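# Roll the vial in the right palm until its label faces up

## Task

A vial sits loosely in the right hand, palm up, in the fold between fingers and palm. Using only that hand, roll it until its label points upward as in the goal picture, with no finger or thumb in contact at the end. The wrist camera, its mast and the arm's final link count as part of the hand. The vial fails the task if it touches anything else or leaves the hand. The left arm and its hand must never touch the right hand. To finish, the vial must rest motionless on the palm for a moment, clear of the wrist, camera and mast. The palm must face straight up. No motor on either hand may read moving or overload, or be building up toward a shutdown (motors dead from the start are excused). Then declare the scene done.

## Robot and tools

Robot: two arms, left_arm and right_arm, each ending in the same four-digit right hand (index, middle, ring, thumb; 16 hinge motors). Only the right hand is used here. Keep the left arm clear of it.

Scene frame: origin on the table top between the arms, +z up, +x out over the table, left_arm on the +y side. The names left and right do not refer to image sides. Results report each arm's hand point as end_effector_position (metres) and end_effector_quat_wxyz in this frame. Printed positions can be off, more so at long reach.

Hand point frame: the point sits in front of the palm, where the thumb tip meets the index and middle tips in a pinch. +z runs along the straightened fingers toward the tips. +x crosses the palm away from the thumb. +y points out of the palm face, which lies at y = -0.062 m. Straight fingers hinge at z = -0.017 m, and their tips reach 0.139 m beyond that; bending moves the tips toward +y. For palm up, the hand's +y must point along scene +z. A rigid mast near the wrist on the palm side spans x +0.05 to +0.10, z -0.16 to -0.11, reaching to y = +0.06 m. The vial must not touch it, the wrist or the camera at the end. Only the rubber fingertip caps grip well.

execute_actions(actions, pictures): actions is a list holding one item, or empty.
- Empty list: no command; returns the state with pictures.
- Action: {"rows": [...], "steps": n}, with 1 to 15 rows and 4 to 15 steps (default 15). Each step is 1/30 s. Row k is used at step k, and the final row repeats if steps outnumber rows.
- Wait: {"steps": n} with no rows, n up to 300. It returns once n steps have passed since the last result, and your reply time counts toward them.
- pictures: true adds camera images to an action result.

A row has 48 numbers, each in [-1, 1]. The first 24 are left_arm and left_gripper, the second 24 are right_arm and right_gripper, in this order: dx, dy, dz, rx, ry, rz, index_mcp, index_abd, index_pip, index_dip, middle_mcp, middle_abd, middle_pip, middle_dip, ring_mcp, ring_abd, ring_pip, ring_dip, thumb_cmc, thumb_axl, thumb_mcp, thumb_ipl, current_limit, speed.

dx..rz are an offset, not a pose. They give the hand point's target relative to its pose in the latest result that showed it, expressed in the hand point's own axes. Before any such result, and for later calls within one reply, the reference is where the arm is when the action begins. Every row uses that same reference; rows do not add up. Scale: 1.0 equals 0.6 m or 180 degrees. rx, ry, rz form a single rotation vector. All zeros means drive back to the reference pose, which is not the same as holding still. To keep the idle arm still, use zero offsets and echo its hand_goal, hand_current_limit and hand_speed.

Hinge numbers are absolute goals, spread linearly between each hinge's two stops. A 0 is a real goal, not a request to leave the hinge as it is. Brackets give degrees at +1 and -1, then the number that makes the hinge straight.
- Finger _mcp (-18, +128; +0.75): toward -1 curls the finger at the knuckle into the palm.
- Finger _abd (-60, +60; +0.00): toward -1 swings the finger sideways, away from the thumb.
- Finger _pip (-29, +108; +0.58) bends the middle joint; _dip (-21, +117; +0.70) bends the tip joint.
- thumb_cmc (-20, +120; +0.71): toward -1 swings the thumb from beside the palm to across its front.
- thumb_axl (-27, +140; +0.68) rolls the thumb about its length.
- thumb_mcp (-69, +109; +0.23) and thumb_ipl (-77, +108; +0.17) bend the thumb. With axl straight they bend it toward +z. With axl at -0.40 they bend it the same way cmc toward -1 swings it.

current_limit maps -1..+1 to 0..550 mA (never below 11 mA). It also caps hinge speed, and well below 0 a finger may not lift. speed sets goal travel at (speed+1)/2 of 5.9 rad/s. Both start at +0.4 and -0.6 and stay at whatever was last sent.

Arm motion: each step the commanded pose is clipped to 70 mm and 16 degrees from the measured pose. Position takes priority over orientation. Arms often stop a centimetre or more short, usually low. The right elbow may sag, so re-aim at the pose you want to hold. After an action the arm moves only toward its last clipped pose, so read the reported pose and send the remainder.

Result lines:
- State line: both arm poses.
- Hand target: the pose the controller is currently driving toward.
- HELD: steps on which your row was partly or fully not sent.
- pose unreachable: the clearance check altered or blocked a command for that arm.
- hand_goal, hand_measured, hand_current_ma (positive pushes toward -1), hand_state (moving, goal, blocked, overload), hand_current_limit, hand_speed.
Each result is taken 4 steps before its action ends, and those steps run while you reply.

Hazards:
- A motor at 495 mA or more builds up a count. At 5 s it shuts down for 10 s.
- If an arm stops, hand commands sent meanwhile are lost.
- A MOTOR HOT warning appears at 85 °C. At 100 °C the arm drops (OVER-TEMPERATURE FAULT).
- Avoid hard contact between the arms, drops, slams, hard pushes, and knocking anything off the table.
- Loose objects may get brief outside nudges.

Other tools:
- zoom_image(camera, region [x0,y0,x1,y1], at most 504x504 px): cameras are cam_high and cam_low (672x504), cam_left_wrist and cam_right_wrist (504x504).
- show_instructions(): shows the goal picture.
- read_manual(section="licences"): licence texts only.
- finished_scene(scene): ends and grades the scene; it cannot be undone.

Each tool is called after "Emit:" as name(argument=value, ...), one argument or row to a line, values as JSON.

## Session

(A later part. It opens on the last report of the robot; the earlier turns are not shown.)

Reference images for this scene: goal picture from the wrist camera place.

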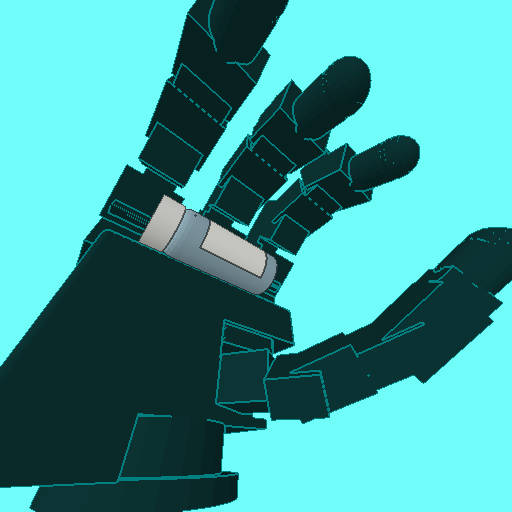

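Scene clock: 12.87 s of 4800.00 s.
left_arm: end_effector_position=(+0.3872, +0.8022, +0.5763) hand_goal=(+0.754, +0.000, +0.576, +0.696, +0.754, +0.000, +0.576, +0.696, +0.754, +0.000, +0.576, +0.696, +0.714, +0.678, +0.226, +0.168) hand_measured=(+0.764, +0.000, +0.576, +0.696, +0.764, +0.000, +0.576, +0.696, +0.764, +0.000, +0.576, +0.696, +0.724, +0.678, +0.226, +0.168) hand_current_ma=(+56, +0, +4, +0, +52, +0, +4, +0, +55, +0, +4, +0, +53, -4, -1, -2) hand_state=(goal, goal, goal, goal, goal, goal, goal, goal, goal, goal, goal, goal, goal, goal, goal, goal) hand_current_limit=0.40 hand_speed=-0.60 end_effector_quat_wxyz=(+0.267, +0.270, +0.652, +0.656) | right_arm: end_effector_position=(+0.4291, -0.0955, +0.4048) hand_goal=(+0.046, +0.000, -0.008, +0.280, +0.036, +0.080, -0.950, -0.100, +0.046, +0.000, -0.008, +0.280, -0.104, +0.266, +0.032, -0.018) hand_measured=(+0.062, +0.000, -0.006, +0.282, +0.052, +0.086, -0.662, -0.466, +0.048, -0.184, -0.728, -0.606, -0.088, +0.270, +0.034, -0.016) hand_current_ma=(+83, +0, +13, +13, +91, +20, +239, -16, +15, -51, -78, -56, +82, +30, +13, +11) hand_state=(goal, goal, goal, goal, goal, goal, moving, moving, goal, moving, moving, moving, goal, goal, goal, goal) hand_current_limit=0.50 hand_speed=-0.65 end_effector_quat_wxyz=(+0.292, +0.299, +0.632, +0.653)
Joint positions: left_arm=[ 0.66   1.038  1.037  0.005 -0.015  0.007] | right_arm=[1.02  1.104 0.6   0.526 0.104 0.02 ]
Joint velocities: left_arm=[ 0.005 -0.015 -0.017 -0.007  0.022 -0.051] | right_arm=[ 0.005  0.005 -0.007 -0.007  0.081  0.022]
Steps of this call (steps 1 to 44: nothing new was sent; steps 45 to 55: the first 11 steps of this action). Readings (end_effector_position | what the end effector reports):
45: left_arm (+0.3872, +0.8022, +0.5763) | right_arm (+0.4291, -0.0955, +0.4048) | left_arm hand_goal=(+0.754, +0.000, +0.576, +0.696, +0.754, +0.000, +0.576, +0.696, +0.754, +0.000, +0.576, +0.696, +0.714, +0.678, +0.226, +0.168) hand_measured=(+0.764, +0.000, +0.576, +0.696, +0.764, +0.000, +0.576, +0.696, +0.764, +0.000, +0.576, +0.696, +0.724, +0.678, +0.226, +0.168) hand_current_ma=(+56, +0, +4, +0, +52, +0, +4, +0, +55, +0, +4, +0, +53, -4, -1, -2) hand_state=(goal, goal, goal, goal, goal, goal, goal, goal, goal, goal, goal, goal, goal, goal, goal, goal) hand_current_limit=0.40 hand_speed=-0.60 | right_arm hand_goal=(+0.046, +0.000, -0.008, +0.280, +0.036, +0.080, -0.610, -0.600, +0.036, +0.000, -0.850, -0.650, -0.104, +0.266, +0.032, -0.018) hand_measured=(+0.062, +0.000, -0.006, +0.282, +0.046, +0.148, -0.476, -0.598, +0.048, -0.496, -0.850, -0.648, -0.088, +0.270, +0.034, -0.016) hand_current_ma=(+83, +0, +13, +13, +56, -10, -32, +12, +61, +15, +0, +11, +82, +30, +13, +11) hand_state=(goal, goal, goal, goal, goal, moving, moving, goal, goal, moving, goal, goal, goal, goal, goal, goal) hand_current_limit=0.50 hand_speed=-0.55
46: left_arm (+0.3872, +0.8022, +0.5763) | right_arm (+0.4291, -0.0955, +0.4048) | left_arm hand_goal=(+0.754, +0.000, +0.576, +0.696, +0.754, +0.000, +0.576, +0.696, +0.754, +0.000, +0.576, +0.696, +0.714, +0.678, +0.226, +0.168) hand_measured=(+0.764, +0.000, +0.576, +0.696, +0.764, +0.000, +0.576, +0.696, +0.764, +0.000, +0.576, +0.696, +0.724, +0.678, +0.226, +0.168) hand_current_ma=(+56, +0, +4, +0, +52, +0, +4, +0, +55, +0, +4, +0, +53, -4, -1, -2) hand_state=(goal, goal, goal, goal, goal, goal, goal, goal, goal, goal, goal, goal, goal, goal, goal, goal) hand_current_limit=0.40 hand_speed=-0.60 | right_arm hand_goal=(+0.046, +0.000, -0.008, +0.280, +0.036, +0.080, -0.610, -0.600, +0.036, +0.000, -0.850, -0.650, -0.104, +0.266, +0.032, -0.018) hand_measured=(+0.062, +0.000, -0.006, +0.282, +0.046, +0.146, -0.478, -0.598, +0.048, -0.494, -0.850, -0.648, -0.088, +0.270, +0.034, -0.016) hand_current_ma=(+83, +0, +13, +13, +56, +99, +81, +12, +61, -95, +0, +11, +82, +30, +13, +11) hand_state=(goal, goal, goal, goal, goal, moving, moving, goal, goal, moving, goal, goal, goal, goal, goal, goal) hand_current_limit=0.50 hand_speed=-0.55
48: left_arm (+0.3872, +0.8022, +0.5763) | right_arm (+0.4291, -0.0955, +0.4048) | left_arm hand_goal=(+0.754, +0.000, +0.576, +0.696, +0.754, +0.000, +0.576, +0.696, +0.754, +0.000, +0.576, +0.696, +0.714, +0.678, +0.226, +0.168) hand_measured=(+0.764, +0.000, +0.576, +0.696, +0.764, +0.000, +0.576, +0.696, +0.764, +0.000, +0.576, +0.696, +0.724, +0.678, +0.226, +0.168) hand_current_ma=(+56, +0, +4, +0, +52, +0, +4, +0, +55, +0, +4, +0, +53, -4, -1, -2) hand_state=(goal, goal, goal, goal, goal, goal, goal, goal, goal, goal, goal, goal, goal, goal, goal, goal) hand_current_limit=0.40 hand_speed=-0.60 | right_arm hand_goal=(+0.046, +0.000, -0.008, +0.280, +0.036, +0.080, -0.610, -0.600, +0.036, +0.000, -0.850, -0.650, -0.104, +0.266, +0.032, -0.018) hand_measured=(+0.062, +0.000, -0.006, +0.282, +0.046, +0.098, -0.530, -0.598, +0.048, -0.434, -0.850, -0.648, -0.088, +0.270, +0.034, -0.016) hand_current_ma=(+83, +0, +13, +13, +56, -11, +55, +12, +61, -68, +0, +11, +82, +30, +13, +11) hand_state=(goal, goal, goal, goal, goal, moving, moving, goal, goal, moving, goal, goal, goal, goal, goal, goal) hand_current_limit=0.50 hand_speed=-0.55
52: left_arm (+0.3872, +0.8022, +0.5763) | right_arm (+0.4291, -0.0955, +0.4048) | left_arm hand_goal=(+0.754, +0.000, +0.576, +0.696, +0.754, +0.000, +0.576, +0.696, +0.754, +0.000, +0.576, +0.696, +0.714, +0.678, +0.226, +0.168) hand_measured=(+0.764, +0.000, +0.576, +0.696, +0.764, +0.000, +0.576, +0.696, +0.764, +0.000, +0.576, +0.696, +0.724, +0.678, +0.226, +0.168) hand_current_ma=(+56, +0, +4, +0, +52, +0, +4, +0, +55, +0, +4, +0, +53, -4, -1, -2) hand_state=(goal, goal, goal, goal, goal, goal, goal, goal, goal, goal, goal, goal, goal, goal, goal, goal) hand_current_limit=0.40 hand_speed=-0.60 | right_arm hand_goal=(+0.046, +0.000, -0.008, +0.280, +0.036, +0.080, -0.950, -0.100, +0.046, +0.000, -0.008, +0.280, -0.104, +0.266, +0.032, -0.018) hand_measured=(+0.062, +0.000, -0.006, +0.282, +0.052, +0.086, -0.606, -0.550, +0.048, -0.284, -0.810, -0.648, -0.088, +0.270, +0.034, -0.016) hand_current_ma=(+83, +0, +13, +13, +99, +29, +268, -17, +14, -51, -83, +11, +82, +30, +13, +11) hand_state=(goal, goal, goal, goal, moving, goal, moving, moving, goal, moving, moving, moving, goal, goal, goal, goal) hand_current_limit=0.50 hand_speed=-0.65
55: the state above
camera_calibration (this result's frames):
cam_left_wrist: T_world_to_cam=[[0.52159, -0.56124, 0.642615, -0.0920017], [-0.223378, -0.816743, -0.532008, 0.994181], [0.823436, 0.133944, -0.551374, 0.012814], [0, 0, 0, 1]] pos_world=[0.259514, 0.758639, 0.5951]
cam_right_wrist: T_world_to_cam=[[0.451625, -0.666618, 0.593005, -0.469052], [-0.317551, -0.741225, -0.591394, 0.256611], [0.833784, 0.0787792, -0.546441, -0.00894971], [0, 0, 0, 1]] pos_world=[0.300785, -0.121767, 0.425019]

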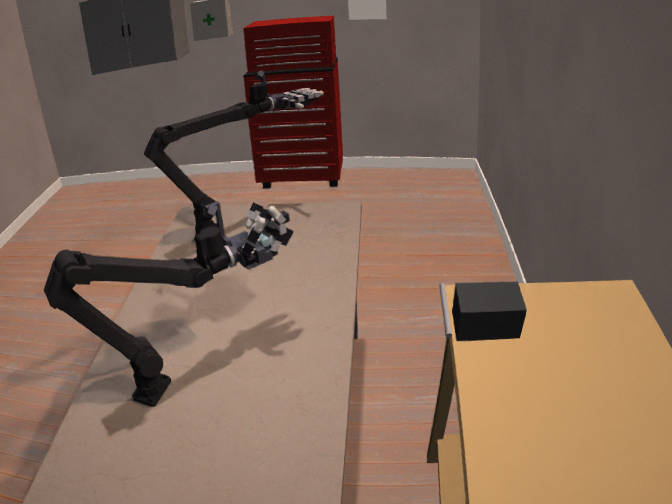

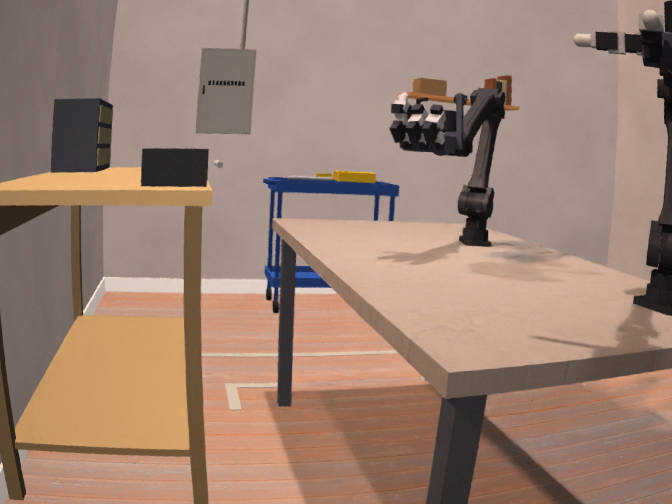

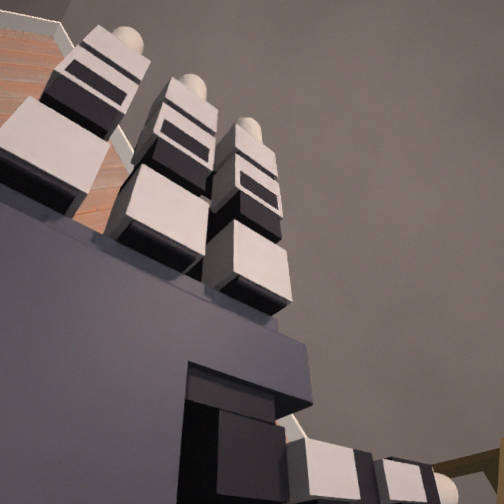

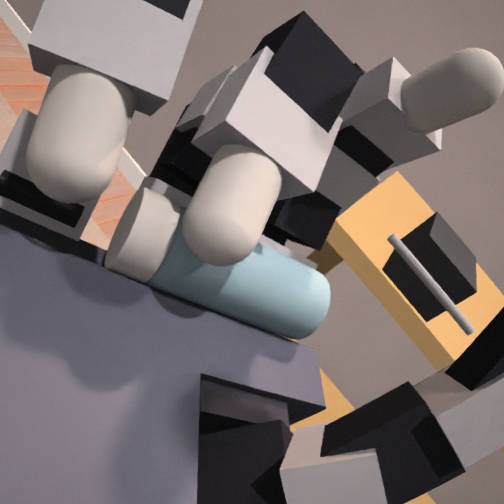

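Emit:
execute_actions(
  actions=[
    {"rows":[
[0,0.048,-0.012,-0.0165,0,0,0.754,0,0.576,0.696,0.754,0,0.576,0.696,0.754,0,0.576,0.696,0.714,0.678,0.226,0.168,0.4,-0.6,0.001,0.0303,0.004,-0.011,0,0,0.046,0,-0.008,0.28,0.035,0.08,-1.0,0.03,0.046,0,-0.008,0.28,-0.104,0.266,0.032,-0.018,0.5,-0.65]
],"steps":15},
  ],
  pictures=true,
)

Scene clock: 13.43 s of 4800.00 s.
left_arm: end_effector_position=(+0.3872, +0.8022, +0.5763) hand_goal=(+0.754, +0.000, +0.576, +0.696, +0.754, +0.000, +0.576, +0.696, +0.754, +0.000, +0.576, +0.696, +0.714, +0.678, +0.226, +0.168) hand_measured=(+0.764, +0.000, +0.576, +0.696, +0.764, +0.000, +0.576, +0.696, +0.764, +0.000, +0.576, +0.696, +0.724, +0.678, +0.226, +0.168) hand_current_ma=(+56, +0, +4, +0, +52, +0, +4, +0, +55, +0, +4, +0, +53, -4, -1, -2) hand_state=(goal, goal, goal, goal, goal, goal, goal, goal, goal, goal, goal, goal, goal, goal, goal, goal) hand_current_limit=0.40 hand_speed=-0.60 end_effector_quat_wxyz=(+0.267, +0.270, +0.652, +0.656) | right_arm: end_effector_position=(+0.4291, -0.0955, +0.4048) hand_goal=(+0.046, +0.000, -0.008, +0.280, +0.036, +0.080, -1.000, +0.030, +0.046, +0.000, -0.008, +0.280, -0.104, +0.266, +0.032, -0.018) hand_measured=(+0.062, +0.000, -0.006, +0.282, +0.052, +0.084, -0.980, +0.014, +0.048, -0.002, -0.236, -0.122, -0.088, +0.270, +0.034, -0.016) hand_current_ma=(+83, +0, +13, +13, +85, +12, +34, +16, +16, -14, -66, -55, +82, +30, +13, +11) hand_state=(goal, goal, goal, goal, moving, goal, moving, moving, goal, goal, moving, moving, goal, goal, goal, goal) hand_current_limit=0.50 hand_speed=-0.65 end_effector_quat_wxyz=(+0.292, +0.299, +0.632, +0.653)
Joint positions: left_arm=[ 0.66   1.038  1.037  0.005 -0.015  0.007] | right_arm=[1.02  1.104 0.6   0.526 0.104 0.02 ]
Joint velocities: left_arm=[-0.005 -0.005  0.027  0.007  0.007  0.066] | right_arm=[-0.005  0.005  0.002 -0.017 -0.007 -0.037]
Off your previous action's commanded pose (left_arm): 0.030 m, 3 deg at its last step (step 4 of this call).
Off your previous action's commanded pose (right_arm): 0.018 m, 2 deg at its last step (step 4 of this call).
Steps of this call (steps 1 to 4: the last 4 steps of your previous action; steps 5 to 6: nothing new was sent; steps 7 to 17: the first 11 steps of this action). Readings (end_effector_position | what the end effector reports):
7: left_arm (+0.3872, +0.8022, +0.5763) | right_arm (+0.4291, -0.0955, +0.4048) | left_arm hand_goal=(+0.754, +0.000, +0.576, +0.696, +0.754, +0.000, +0.576, +0.696, +0.754, +0.000, +0.576, +0.696, +0.714, +0.678, +0.226, +0.168) hand_measured=(+0.764, +0.000, +0.576, +0.696, +0.764, +0.000, +0.576, +0.696, +0.764, +0.000, +0.576, +0.696, +0.724, +0.678, +0.226, +0.168) hand_current_ma=(+56, +0, +4, +0, +52, +0, +4, +0, +55, +0, +4, +0, +53, -4, -1, -2) hand_state=(goal, goal, goal, goal, goal, goal, goal, goal, goal, goal, goal, goal, goal, goal, goal, goal) hand_current_limit=0.40 hand_speed=-0.60 | right_arm hand_goal=(+0.046, +0.000, -0.008, +0.280, +0.036, +0.080, -1.000, +0.030, +0.046, +0.000, -0.008, +0.280, -0.104, +0.266, +0.032, -0.018) hand_measured=(+0.062, +0.000, -0.006, +0.282, +0.052, +0.084, -0.806, -0.264, +0.048, -0.004, -0.526, -0.408, -0.088, +0.270, +0.034, -0.016) hand_current_ma=(+83, +0, +13, +13, +91, +16, +228, -8, +15, -9, -75, -55, +82, +30, +13, +11) hand_state=(goal, goal, goal, goal, goal, goal, moving, moving, goal, moving, moving, moving, goal, goal, goal, goal) hand_current_limit=0.50 hand_speed=-0.65
8: left_arm (+0.3872, +0.8022, +0.5763) | right_arm (+0.4291, -0.0955, +0.4048) | left_arm hand_goal=(+0.754, +0.000, +0.576, +0.696, +0.754, +0.000, +0.576, +0.696, +0.754, +0.000, +0.576, +0.696, +0.714, +0.678, +0.226, +0.168) hand_measured=(+0.764, +0.000, +0.576, +0.696, +0.764, +0.000, +0.576, +0.696, +0.764, +0.000, +0.576, +0.696, +0.724, +0.678, +0.226, +0.168) hand_current_ma=(+56, +0, +4, +0, +52, +0, +4, +0, +55, +0, +4, +0, +53, -4, -1, -2) hand_state=(goal, goal, goal, goal, goal, goal, goal, goal, goal, goal, goal, goal, goal, goal, goal, goal) hand_current_limit=0.40 hand_speed=-0.60 | right_arm hand_goal=(+0.046, +0.000, -0.008, +0.280, +0.036, +0.080, -1.000, +0.030, +0.046, +0.000, -0.008, +0.280, -0.104, +0.266, +0.032, -0.018) hand_measured=(+0.062, +0.000, -0.006, +0.282, +0.052, +0.084, -0.828, -0.236, +0.048, -0.004, -0.496, -0.380, -0.088, +0.270, +0.034, -0.016) hand_current_ma=(+83, +0, +13, +13, +91, +16, +232, -7, +15, -12, -74, -55, +82, +30, +13, +11) hand_state=(goal, goal, goal, goal, goal, goal, moving, moving, goal, moving, moving, moving, goal, goal, goal, goal) hand_current_limit=0.50 hand_speed=-0.65
10: left_arm (+0.3872, +0.8022, +0.5763) | right_arm (+0.4291, -0.0955, +0.4048) | left_arm hand_goal=(+0.754, +0.000, +0.576, +0.696, +0.754, +0.000, +0.576, +0.696, +0.754, +0.000, +0.576, +0.696, +0.714, +0.678, +0.226, +0.168) hand_measured=(+0.764, +0.000, +0.576, +0.696, +0.764, +0.000, +0.576, +0.696, +0.764, +0.000, +0.576, +0.696, +0.724, +0.678, +0.226, +0.168) hand_current_ma=(+56, +0, +4, +0, +52, +0, +4, +0, +55, +0, +4, +0, +53, -4, -1, -2) hand_state=(goal, goal, goal, goal, goal, goal, goal, goal, goal, goal, goal, goal, goal, goal, goal, goal) hand_current_limit=0.40 hand_speed=-0.60 | right_arm hand_goal=(+0.046, +0.000, -0.008, +0.280, +0.036, +0.080, -1.000, +0.030, +0.046, +0.000, -0.008, +0.280, -0.104, +0.266, +0.032, -0.018) hand_measured=(+0.062, +0.000, -0.006, +0.282, +0.052, +0.084, -0.868, -0.178, +0.048, -0.002, -0.438, -0.322, -0.088, +0.270, +0.034, -0.016) hand_current_ma=(+83, +0, +13, +13, +91, +17, +250, -8, +15, -14, -72, -55, +82, +30, +13, +11) hand_state=(goal, goal, goal, goal, goal, goal, moving, moving, goal, goal, moving, moving, goal, goal, goal, goal) hand_current_limit=0.50 hand_speed=-0.65
14: left_arm (+0.3872, +0.8022, +0.5763) | right_arm (+0.4291, -0.0955, +0.4048) | left_arm hand_goal=(+0.754, +0.000, +0.576, +0.696, +0.754, +0.000, +0.576, +0.696, +0.754, +0.000, +0.576, +0.696, +0.714, +0.678, +0.226, +0.168) hand_measured=(+0.764, +0.000, +0.576, +0.696, +0.764, +0.000, +0.576, +0.696, +0.764, +0.000, +0.576, +0.696, +0.724, +0.678, +0.226, +0.168) hand_current_ma=(+56, +0, +4, +0, +52, +0, +4, +0, +55, +0, +4, +0, +53, -4, -1, -2) hand_state=(goal, goal, goal, goal, goal, goal, goal, goal, goal, goal, goal, goal, goal, goal, goal, goal) hand_current_limit=0.40 hand_speed=-0.60 | right_arm hand_goal=(+0.046, +0.000, -0.008, +0.280, +0.036, +0.080, -1.000, +0.030, +0.046, +0.000, -0.008, +0.280, -0.104, +0.266, +0.032, -0.018) hand_measured=(+0.062, +0.000, -0.006, +0.282, +0.052, +0.084, -0.938, -0.064, +0.048, -0.002, -0.324, -0.208, -0.088, +0.270, +0.034, -0.016) hand_current_ma=(+83, +0, +13, +13, +91, +16, +227, -10, +15, -14, -69, -55, +82, +30, +13, +11) hand_state=(goal, goal, goal, goal, goal, goal, moving, moving, goal, goal, moving, moving, goal, goal, goal, goal) hand_current_limit=0.50 hand_speed=-0.65
17: the state above
camera_calibration (this result's frames):
cam_left_wrist: T_world_to_cam=[[0.52159, -0.56124, 0.642615, -0.0920017], [-0.223378, -0.816743, -0.532008, 0.994181], [0.823436, 0.133944, -0.551374, 0.012814], [0, 0, 0, 1]] pos_world=[0.259514, 0.758639, 0.5951]
cam_right_wrist: T_world_to_cam=[[0.451625, -0.666618, 0.593005, -0.469052], [-0.317551, -0.741225, -0.591394, 0.256611], [0.833784, 0.0787792, -0.546441, -0.00894971], [0, 0, 0, 1]] pos_world=[0.300785, -0.121767, 0.425019]

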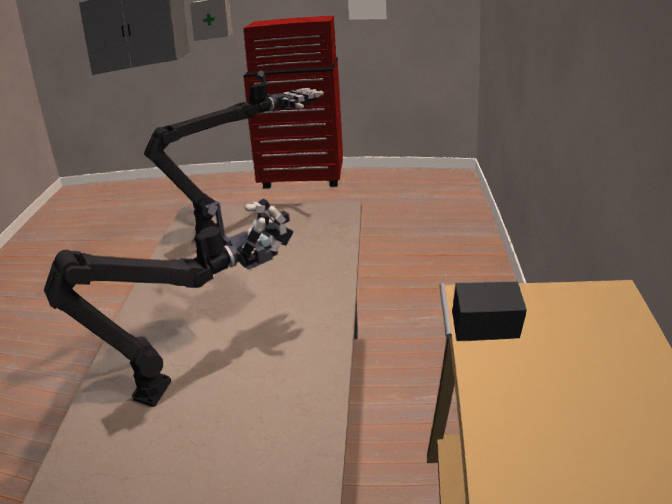

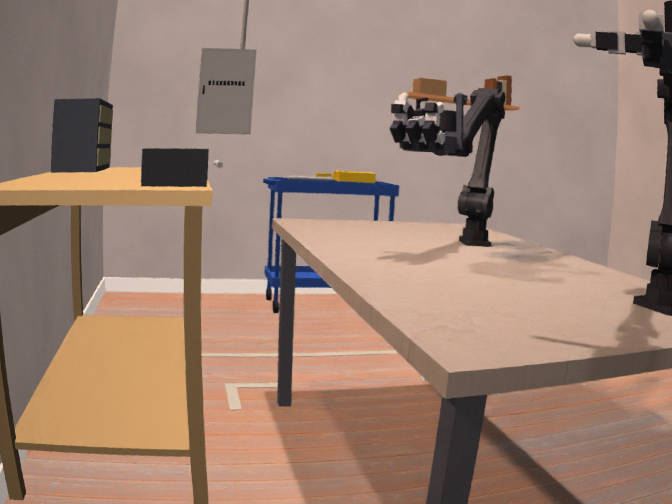

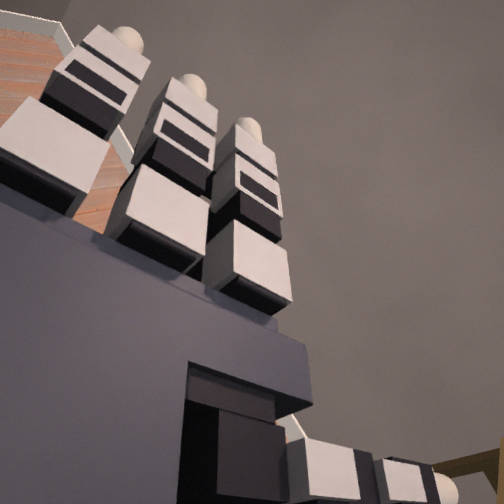

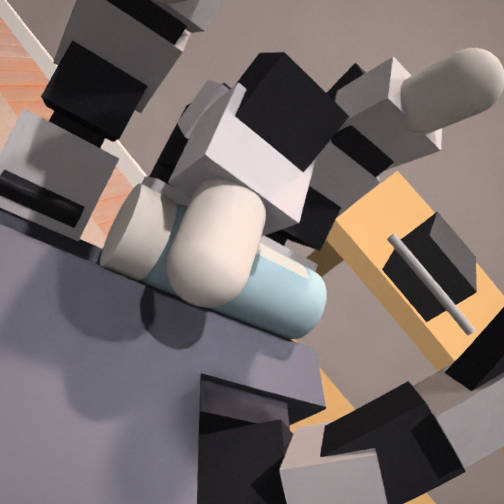

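Emit:
execute_actions(
  actions=[
    {"rows":[
[0,0.048,-0.012,-0.0165,0,0,0.754,0,0.576,0.696,0.754,0,0.576,0.696,0.754,0,0.576,0.696,0.714,0.678,0.226,0.168,0.4,-0.6,0.001,0.0303,0.004,-0.011,0,0,0.046,0,-0.008,0.28,0.035,0.08,-0.50,0.03,0.046,0,-0.008,0.28,-0.104,0.266,0.032,-0.018,0.75,-0.25],
[0,0.048,-0.012,-0.0165,0,0,0.754,0,0.576,0.696,0.754,0,0.576,0.696,0.754,0,0.576,0.696,0.714,0.678,0.226,0.168,0.4,-0.6,0.001,0.0303,0.004,-0.011,0,0,0.046,0,-0.008,0.28,0.035,0.08,-0.50,0.03,0.046,0,-0.008,0.28,-0.104,0.266,0.032,-0.018,0.75,-0.25],
[0,0.048,-0.012,-0.0165,0,0,0.754,0,0.576,0.696,0.754,0,0.576,0.696,0.754,0,0.576,0.696,0.714,0.678,0.226,0.168,0.4,-0.6,0.001,0.0303,0.004,-0.011,0,0,0.046,0,-0.008,0.28,0.035,0.15,-0.50,-0.60,0.046,0,-0.008,0.28,-0.104,0.266,0.032,-0.018,0.75,-0.25]
],"steps":15},
  ],
  pictures=true,
)

Emit:
zoom_image(
  camera="cam_right_wrist",
  region=[80, 150, 360, 360],
)

Scene clock: 14.13 s of 4800.00 s.
left_arm: end_effector_position=(+0.3872, +0.8022, +0.5763) hand_goal=(+0.754, +0.000, +0.576, +0.696, +0.754, +0.000, +0.576, +0.696, +0.754, +0.000, +0.576, +0.696, +0.714, +0.678, +0.226, +0.168) hand_measured=(+0.764, +0.000, +0.576, +0.696, +0.764, +0.000, +0.576, +0.696, +0.764, +0.000, +0.576, +0.696, +0.724, +0.678, +0.226, +0.168) hand_current_ma=(+56, +0, +4, +0, +52, +0, +4, +0, +55, +0, +4, +0, +53, -4, -1, -2) hand_state=(goal, goal, goal, goal, goal, goal, goal, goal, goal, goal, goal, goal, goal, goal, goal, goal) hand_current_limit=0.40 hand_speed=-0.60 end_effector_quat_wxyz=(+0.267, +0.270, +0.652, +0.656) | right_arm: end_effector_position=(+0.4291, -0.0955, +0.4048) hand_goal=(+0.046, +0.000, -0.008, +0.280, +0.036, +0.150, -0.500, -0.600, +0.046, +0.000, -0.008, +0.280, -0.104, +0.266, +0.032, -0.018) hand_measured=(+0.062, +0.000, -0.006, +0.282, +0.046, +0.148, -0.606, -0.286, +0.050, -0.002, -0.012, +0.276, -0.088, +0.270, +0.034, -0.016) hand_current_ma=(+83, +0, +13, +13, +56, -13, -93, +74, +23, -13, -16, -18, +82, +30, +13, +11) hand_state=(goal, goal, goal, goal, goal, goal, moving, moving, goal, goal, goal, goal, goal, goal, goal, goal) hand_current_limit=0.75 hand_speed=-0.25 end_effector_quat_wxyz=(+0.292, +0.299, +0.632, +0.653)
Joint positions: left_arm=[ 0.66   1.038  1.037  0.005 -0.015  0.007] | right_arm=[1.02  1.104 0.6   0.526 0.104 0.02 ]
Joint velocities: left_arm=[-0.015 -0.005  0.007  0.007 -0.007 -0.007] | right_arm=[ 0.005 -0.015 -0.002  0.012  0.007 -0.037]
Off your previous action's commanded pose (left_arm): 0.030 m, 3 deg at its last step (step 4 of this call).
Off your previous action's commanded pose (right_arm): 0.018 m, 2 deg at its last step (step 4 of this call).
Steps of this call (steps 1 to 4: the last 4 steps of your previous action; steps 5 to 10: nothing new was sent; steps 11 to 21: the first 11 steps of this action). Readings (end_effector_position | what the end effector reports):
11: left_arm (+0.3872, +0.8022, +0.5763) | right_arm (+0.4291, -0.0955, +0.4048) | left_arm hand_goal=(+0.754, +0.000, +0.576, +0.696, +0.754, +0.000, +0.576, +0.696, +0.754, +0.000, +0.576, +0.696, +0.714, +0.678, +0.226, +0.168) hand_measured=(+0.764, +0.000, +0.576, +0.696, +0.764, +0.000, +0.576, +0.696, +0.764, +0.000, +0.576, +0.696, +0.724, +0.678, +0.226, +0.168) hand_current_ma=(+56, +0, +4, +0, +52, +0, +4, +0, +55, +0, +4, +0, +53, -4, -1, -2) hand_state=(goal, goal, goal, goal, goal, goal, goal, goal, goal, goal, goal, goal, goal, goal, goal, goal) hand_current_limit=0.40 hand_speed=-0.60 | right_arm hand_goal=(+0.046, +0.000, -0.008, +0.280, +0.036, +0.080, -0.500, +0.030, +0.046, +0.000, -0.008, +0.280, -0.104, +0.266, +0.032, -0.018) hand_measured=(+0.062, +0.000, -0.006, +0.282, +0.052, +0.082, -0.988, +0.028, +0.050, -0.002, -0.012, +0.192, -0.088, +0.270, +0.034, -0.016) hand_current_ma=(+83, +0, +13, +13, +89, +13, +61, -7, +22, -13, -16, -53, +82, +30, +13, +11) hand_state=(goal, goal, goal, goal, goal, goal, moving, goal, goal, goal, goal, moving, goal, goal, goal, goal) hand_current_limit=0.75 hand_speed=-0.25
12: left_arm (+0.3872, +0.8022, +0.5763) | right_arm (+0.4291, -0.0955, +0.4048) | left_arm hand_goal=(+0.754, +0.000, +0.576, +0.696, +0.754, +0.000, +0.576, +0.696, +0.754, +0.000, +0.576, +0.696, +0.714, +0.678, +0.226, +0.168) hand_measured=(+0.764, +0.000, +0.576, +0.696, +0.764, +0.000, +0.576, +0.696, +0.764, +0.000, +0.576, +0.696, +0.724, +0.678, +0.226, +0.168) hand_current_ma=(+56, +0, +4, +0, +52, +0, +4, +0, +55, +0, +4, +0, +53, -4, -1, -2) hand_state=(goal, goal, goal, goal, goal, goal, goal, goal, goal, goal, goal, goal, goal, goal, goal, goal) hand_current_limit=0.40 hand_speed=-0.60 | right_arm hand_goal=(+0.046, +0.000, -0.008, +0.280, +0.036, +0.080, -0.500, +0.030, +0.046, +0.000, -0.008, +0.280, -0.104, +0.266, +0.032, -0.018) hand_measured=(+0.062, +0.000, -0.006, +0.282, +0.052, +0.082, -0.984, +0.028, +0.050, -0.002, -0.012, +0.222, -0.088, +0.270, +0.034, -0.016) hand_current_ma=(+83, +0, +13, +13, +78, +13, -140, -7, +22, -13, -17, -92, +82, +30, +13, +11) hand_state=(goal, goal, goal, goal, moving, goal, moving, goal, goal, goal, goal, moving, goal, goal, goal, goal) hand_current_limit=0.75 hand_speed=-0.25
14: left_arm (+0.3872, +0.8022, +0.5763) | right_arm (+0.4291, -0.0955, +0.4048) | left_arm hand_goal=(+0.754, +0.000, +0.576, +0.696, +0.754, +0.000, +0.576, +0.696, +0.754, +0.000, +0.576, +0.696, +0.714, +0.678, +0.226, +0.168) hand_measured=(+0.764, +0.000, +0.576, +0.696, +0.764, +0.000, +0.576, +0.696, +0.764, +0.000, +0.576, +0.696, +0.724, +0.678, +0.226, +0.168) hand_current_ma=(+56, +0, +4, +0, +52, +0, +4, +0, +55, +0, +4, +0, +53, -4, -1, -2) hand_state=(goal, goal, goal, goal, goal, goal, goal, goal, goal, goal, goal, goal, goal, goal, goal, goal) hand_current_limit=0.40 hand_speed=-0.60 | right_arm hand_goal=(+0.046, +0.000, -0.008, +0.280, +0.036, +0.150, -0.500, -0.600, +0.046, +0.000, -0.008, +0.280, -0.104, +0.266, +0.032, -0.018) hand_measured=(+0.062, +0.000, -0.006, +0.282, +0.048, +0.088, -0.914, +0.024, +0.050, -0.002, -0.012, +0.272, -0.088, +0.270, +0.034, -0.016) hand_current_ma=(+83, +0, +13, +13, +54, -152, -89, +157, +23, -13, -15, -1, +82, +30, +13, +11) hand_state=(goal, goal, goal, goal, moving, moving, moving, moving, goal, goal, goal, moving, goal, goal, goal, goal) hand_current_limit=0.75 hand_speed=-0.25
18: left_arm (+0.3872, +0.8022, +0.5763) | right_arm (+0.4291, -0.0955, +0.4048) | left_arm hand_goal=(+0.754, +0.000, +0.576, +0.696, +0.754, +0.000, +0.576, +0.696, +0.754, +0.000, +0.576, +0.696, +0.714, +0.678, +0.226, +0.168) hand_measured=(+0.764, +0.000, +0.576, +0.696, +0.764, +0.000, +0.576, +0.696, +0.764, +0.000, +0.576, +0.696, +0.724, +0.678, +0.226, +0.168) hand_current_ma=(+56, +0, +4, +0, +52, +0, +4, +0, +55, +0, +4, +0, +53, -4, -1, -2) hand_state=(goal, goal, goal, goal, goal, goal, goal, goal, goal, goal, goal, goal, goal, goal, goal, goal) hand_current_limit=0.40 hand_speed=-0.60 | right_arm hand_goal=(+0.046, +0.000, -0.008, +0.280, +0.036, +0.150, -0.500, -0.600, +0.046, +0.000, -0.008, +0.280, -0.104, +0.266, +0.032, -0.018) hand_measured=(+0.062, +0.000, -0.006, +0.282, +0.046, +0.146, -0.740, -0.144, +0.050, -0.002, -0.012, +0.276, -0.088, +0.270, +0.034, -0.016) hand_current_ma=(+83, +0, +13, +13, +56, -12, -91, +83, +23, -13, -16, -17, +82, +30, +13, +11) hand_state=(goal, goal, goal, goal, goal, moving, moving, moving, goal, goal, goal, goal, goal, goal, goal, goal) hand_current_limit=0.75 hand_speed=-0.25
21: the state above
camera_calibration (this result's frames):
cam_left_wrist: T_world_to_cam=[[0.52159, -0.56124, 0.642615, -0.0920017], [-0.223378, -0.816743, -0.532008, 0.994181], [0.823436, 0.133944, -0.551374, 0.012814], [0, 0, 0, 1]] pos_world=[0.259514, 0.758639, 0.5951]
cam_right_wrist: T_world_to_cam=[[0.451625, -0.666618, 0.593005, -0.469052], [-0.317551, -0.741225, -0.591394, 0.256611], [0.833784, 0.0787792, -0.546441, -0.00894971], [0, 0, 0, 1]] pos_world=[0.300785, -0.121767, 0.425019]

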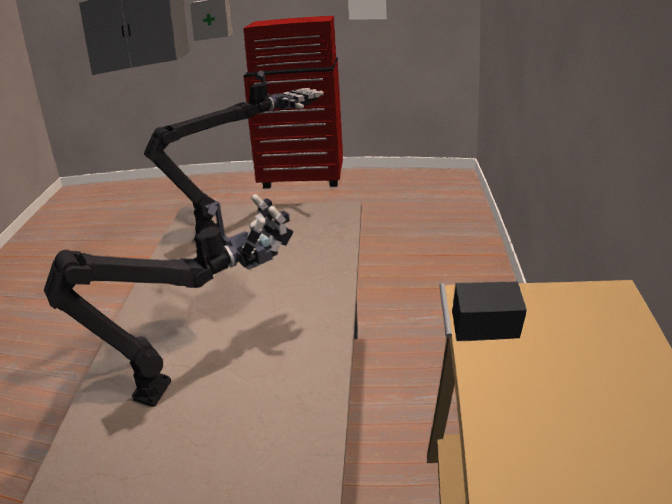

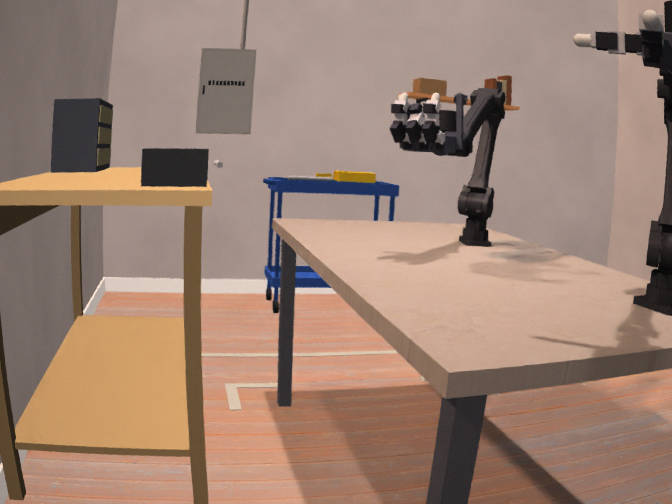

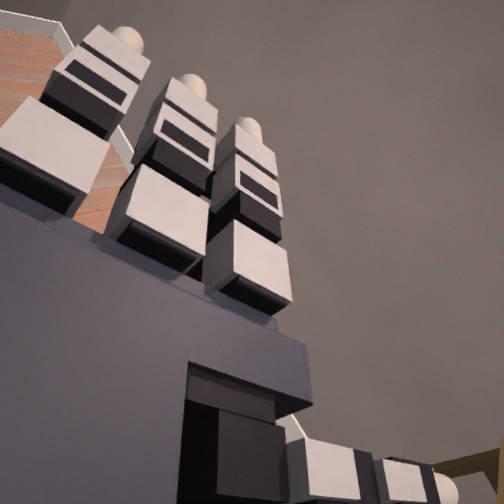

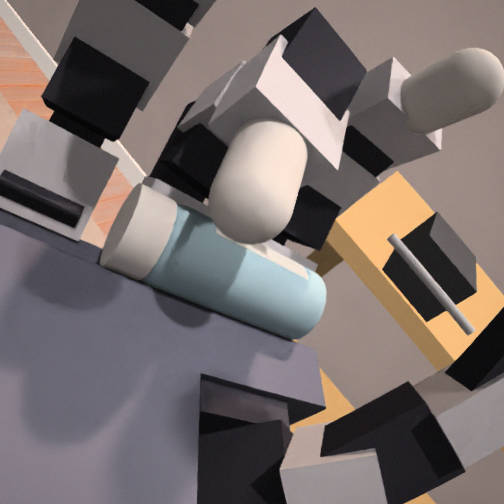

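Region (80, 150, 360, 360) of cam_right_wrist's 504x504 image, scaled by 1.800, with more detail than that image has; it fills the top 378 rows of this view, and the rest is white.

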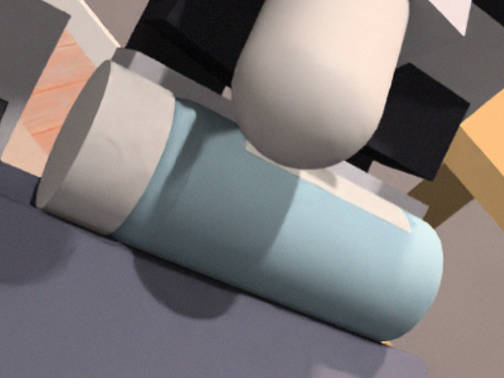

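Emit:
execute_actions(
  actions=[
    {"rows":[
[0,0.048,-0.012,-0.0165,0,0,0.754,0,0.576,0.696,0.754,0,0.576,0.696,0.754,0,0.576,0.696,0.714,0.678,0.226,0.168,0.4,-0.6,0.001,0.0303,0.004,-0.011,0,0,0.046,0,-0.008,0.28,0.035,0.15,-0.61,-0.60,0.046,0,-0.008,0.28,-0.104,0.266,0.032,-0.018,0.5,-0.6],
[0,0.048,-0.012,-0.0165,0,0,0.754,0,0.576,0.696,0.754,0,0.576,0.696,0.754,0,0.576,0.696,0.714,0.678,0.226,0.168,0.4,-0.6,0.001,0.0303,0.004,-0.011,0,0,0.046,0,-0.008,0.28,0.035,0.15,-0.61,-0.60,0.046,0,-0.008,0.28,-0.104,0.266,0.032,-0.018,0.5,-0.6],
[0,0.048,-0.012,-0.0165,0,0,0.754,0,0.576,0.696,0.754,0,0.576,0.696,0.754,0,0.576,0.696,0.714,0.678,0.226,0.168,0.4,-0.6,0.001,0.0303,0.004,-0.011,0,0,0.046,0,-0.008,0.28,0.035,0.15,-0.81,-0.33,0.046,0,-0.008,0.28,-0.104,0.266,0.032,-0.018,0.5,-0.65]
],"steps":15},
  ],
  pictures=true,
)

Emit:
zoom_image(
  camera="cam_right_wrist",
  region=[80, 150, 360, 360],
)

Scene clock: 15.20 s of 4800.00 s.
left_arm: end_effector_position=(+0.3872, +0.8022, +0.5763) hand_goal=(+0.754, +0.000, +0.576, +0.696, +0.754, +0.000, +0.576, +0.696, +0.754, +0.000, +0.576, +0.696, +0.714, +0.678, +0.226, +0.168) hand_measured=(+0.764, +0.000, +0.576, +0.696, +0.764, +0.000, +0.576, +0.696, +0.764, +0.000, +0.576, +0.696, +0.724, +0.678, +0.226, +0.168) hand_current_ma=(+56, +0, +4, +0, +52, +0, +4, +0, +55, +0, +4, +0, +53, -4, -1, -2) hand_state=(goal, goal, goal, goal, goal, goal, goal, goal, goal, goal, goal, goal, goal, goal, goal, goal) hand_current_limit=0.40 hand_speed=-0.60 end_effector_quat_wxyz=(+0.267, +0.270, +0.652, +0.656) | right_arm: end_effector_position=(+0.4291, -0.0955, +0.4048) hand_goal=(+0.046, +0.000, -0.008, +0.280, +0.036, +0.150, -0.810, -0.330, +0.046, +0.000, -0.008, +0.280, -0.104, +0.266, +0.032, -0.018) hand_measured=(+0.062, +0.000, -0.006, +0.282, +0.050, +0.148, -0.702, -0.408, +0.050, -0.002, -0.012, +0.276, -0.088, +0.270, +0.034, -0.016) hand_current_ma=(+83, +0, +13, +13, +74, -10, +236, -13, +23, -13, -16, -18, +82, +30, +13, +11) hand_state=(goal, goal, goal, goal, goal, goal, moving, moving, goal, goal, goal, goal, goal, goal, goal, goal) hand_current_limit=0.50 hand_speed=-0.65 end_effector_quat_wxyz=(+0.292, +0.299, +0.632, +0.653)
Joint positions: left_arm=[ 0.66   1.038  1.037  0.005 -0.015  0.007] | right_arm=[1.02  1.104 0.6   0.526 0.104 0.02 ]
Joint velocities: left_arm=[-0.015 -0.005 -0.002 -0.012 -0.007 -0.022] | right_arm=[ 0.005  0.005 -0.022  0.002  0.037 -0.051]
Off your previous action's commanded pose (left_arm): 0.030 m, 3 deg at its last step (step 4 of this call).
Off your previous action's commanded pose (right_arm): 0.018 m, 2 deg at its last step (step 4 of this call).
Steps of this call (steps 1 to 4: the last 4 steps of your previous action; steps 5 to 21: nothing new was sent; steps 22 to 32: the first 11 steps of this action). Readings (end_effector_position | what the end effector reports):
22: left_arm (+0.3872, +0.8022, +0.5763) | right_arm (+0.4291, -0.0955, +0.4048) | left_arm hand_goal=(+0.754, +0.000, +0.576, +0.696, +0.754, +0.000, +0.576, +0.696, +0.754, +0.000, +0.576, +0.696, +0.714, +0.678, +0.226, +0.168) hand_measured=(+0.764, +0.000, +0.576, +0.696, +0.764, +0.000, +0.576, +0.696, +0.764, +0.000, +0.576, +0.696, +0.724, +0.678, +0.226, +0.168) hand_current_ma=(+56, +0, +4, +0, +52, +0, +4, +0, +55, +0, +4, +0, +53, -4, -1, -2) hand_state=(goal, goal, goal, goal, goal, goal, goal, goal, goal, goal, goal, goal, goal, goal, goal, goal) hand_current_limit=0.40 hand_speed=-0.60 | right_arm hand_goal=(+0.046, +0.000, -0.008, +0.280, +0.036, +0.150, -0.610, -0.600, +0.046, +0.000, -0.008, +0.280, -0.104, +0.266, +0.032, -0.018) hand_measured=(+0.062, +0.000, -0.006, +0.282, +0.046, +0.148, -0.506, -0.598, +0.050, -0.002, -0.012, +0.276, -0.088, +0.270, +0.034, -0.016) hand_current_ma=(+83, +0, +13, +13, +56, -13, -32, +12, +23, -13, -16, -18, +82, +30, +13, +11) hand_state=(goal, goal, goal, goal, goal, goal, moving, goal, goal, goal, goal, goal, goal, goal, goal, goal) hand_current_limit=0.50 hand_speed=-0.60
23: left_arm (+0.3872, +0.8022, +0.5763) | right_arm (+0.4291, -0.0955, +0.4048) | left_arm hand_goal=(+0.754, +0.000, +0.576, +0.696, +0.754, +0.000, +0.576, +0.696, +0.754, +0.000, +0.576, +0.696, +0.714, +0.678, +0.226, +0.168) hand_measured=(+0.764, +0.000, +0.576, +0.696, +0.764, +0.000, +0.576, +0.696, +0.764, +0.000, +0.576, +0.696, +0.724, +0.678, +0.226, +0.168) hand_current_ma=(+56, +0, +4, +0, +52, +0, +4, +0, +55, +0, +4, +0, +53, -4, -1, -2) hand_state=(goal, goal, goal, goal, goal, goal, goal, goal, goal, goal, goal, goal, goal, goal, goal, goal) hand_current_limit=0.40 hand_speed=-0.60 | right_arm hand_goal=(+0.046, +0.000, -0.008, +0.280, +0.036, +0.150, -0.610, -0.600, +0.046, +0.000, -0.008, +0.280, -0.104, +0.266, +0.032, -0.018) hand_measured=(+0.062, +0.000, -0.006, +0.282, +0.046, +0.148, -0.508, -0.598, +0.050, -0.002, -0.012, +0.276, -0.088, +0.270, +0.034, -0.016) hand_current_ma=(+83, +0, +13, +13, +56, -13, +71, +12, +23, -13, -16, -18, +82, +30, +13, +11) hand_state=(goal, goal, goal, goal, goal, goal, moving, goal, goal, goal, goal, goal, goal, goal, goal, goal) hand_current_limit=0.50 hand_speed=-0.60
25: left_arm (+0.3872, +0.8022, +0.5763) | right_arm (+0.4291, -0.0955, +0.4048) | left_arm hand_goal=(+0.754, +0.000, +0.576, +0.696, +0.754, +0.000, +0.576, +0.696, +0.754, +0.000, +0.576, +0.696, +0.714, +0.678, +0.226, +0.168) hand_measured=(+0.764, +0.000, +0.576, +0.696, +0.764, +0.000, +0.576, +0.696, +0.764, +0.000, +0.576, +0.696, +0.724, +0.678, +0.226, +0.168) hand_current_ma=(+56, +0, +4, +0, +52, +0, +4, +0, +55, +0, +4, +0, +53, -4, -1, -2) hand_state=(goal, goal, goal, goal, goal, goal, goal, goal, goal, goal, goal, goal, goal, goal, goal, goal) hand_current_limit=0.40 hand_speed=-0.60 | right_arm hand_goal=(+0.046, +0.000, -0.008, +0.280, +0.036, +0.150, -0.810, -0.330, +0.046, +0.000, -0.008, +0.280, -0.104, +0.266, +0.032, -0.018) hand_measured=(+0.062, +0.000, -0.006, +0.282, +0.046, +0.148, -0.554, -0.596, +0.050, -0.002, -0.012, +0.276, -0.088, +0.270, +0.034, -0.016) hand_current_ma=(+83, +0, +13, +13, +56, -13, +40, -80, +23, -13, -16, -18, +82, +30, +13, +11) hand_state=(goal, goal, goal, goal, goal, goal, moving, moving, goal, goal, goal, goal, goal, goal, goal, goal) hand_current_limit=0.50 hand_speed=-0.65
29: left_arm (+0.3872, +0.8022, +0.5763) | right_arm (+0.4291, -0.0955, +0.4048) | left_arm hand_goal=(+0.754, +0.000, +0.576, +0.696, +0.754, +0.000, +0.576, +0.696, +0.754, +0.000, +0.576, +0.696, +0.714, +0.678, +0.226, +0.168) hand_measured=(+0.764, +0.000, +0.576, +0.696, +0.764, +0.000, +0.576, +0.696, +0.764, +0.000, +0.576, +0.696, +0.724, +0.678, +0.226, +0.168) hand_current_ma=(+56, +0, +4, +0, +52, +0, +4, +0, +55, +0, +4, +0, +53, -4, -1, -2) hand_state=(goal, goal, goal, goal, goal, goal, goal, goal, goal, goal, goal, goal, goal, goal, goal, goal) hand_current_limit=0.40 hand_speed=-0.60 | right_arm hand_goal=(+0.046, +0.000, -0.008, +0.280, +0.036, +0.150, -0.810, -0.330, +0.046, +0.000, -0.008, +0.280, -0.104, +0.266, +0.032, -0.018) hand_measured=(+0.062, +0.000, -0.006, +0.282, +0.048, +0.148, -0.640, -0.498, +0.050, -0.002, -0.012, +0.276, -0.088, +0.270, +0.034, -0.016) hand_current_ma=(+83, +0, +13, +13, +73, -10, +228, -23, +23, -13, -16, -18, +82, +30, +13, +11) hand_state=(goal, goal, goal, goal, moving, goal, moving, moving, goal, goal, goal, goal, goal, goal, goal, goal) hand_current_limit=0.50 hand_speed=-0.65
32: the state above
camera_calibration (this result's frames):
cam_left_wrist: T_world_to_cam=[[0.52159, -0.56124, 0.642615, -0.0920017], [-0.223378, -0.816743, -0.532008, 0.994181], [0.823436, 0.133944, -0.551374, 0.012814], [0, 0, 0, 1]] pos_world=[0.259514, 0.758639, 0.5951]
cam_right_wrist: T_world_to_cam=[[0.451625, -0.666618, 0.593005, -0.469052], [-0.317551, -0.741225, -0.591394, 0.256611], [0.833784, 0.0787792, -0.546441, -0.00894971], [0, 0, 0, 1]] pos_world=[0.300785, -0.121767, 0.425019]

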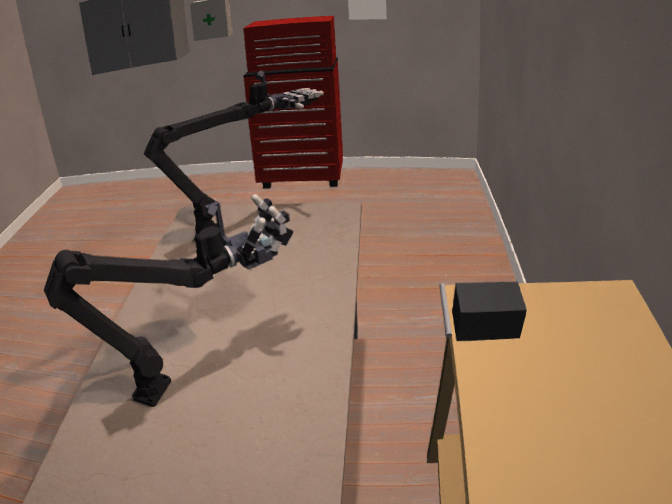

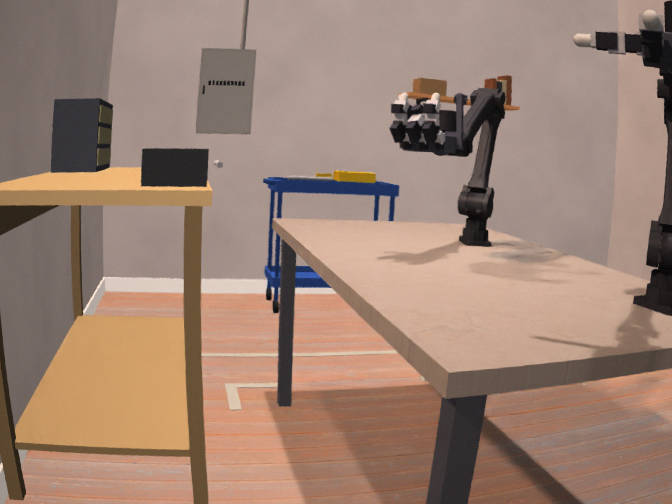

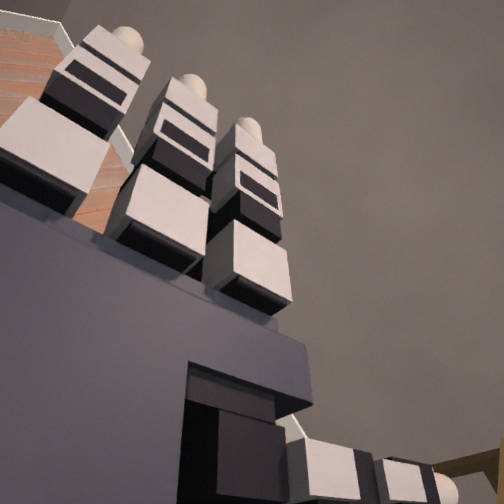

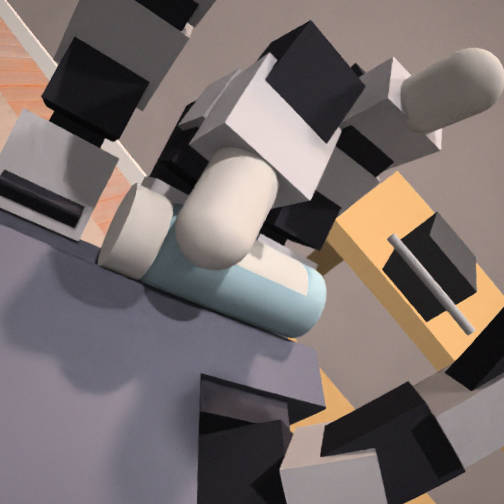

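Region (80, 150, 360, 360) of cam_right_wrist's 504x504 image, scaled by 1.800, with more detail than that image has; it fills the top 378 rows of this view, and the rest is white.

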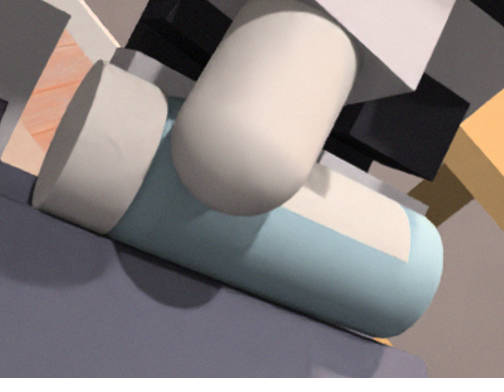

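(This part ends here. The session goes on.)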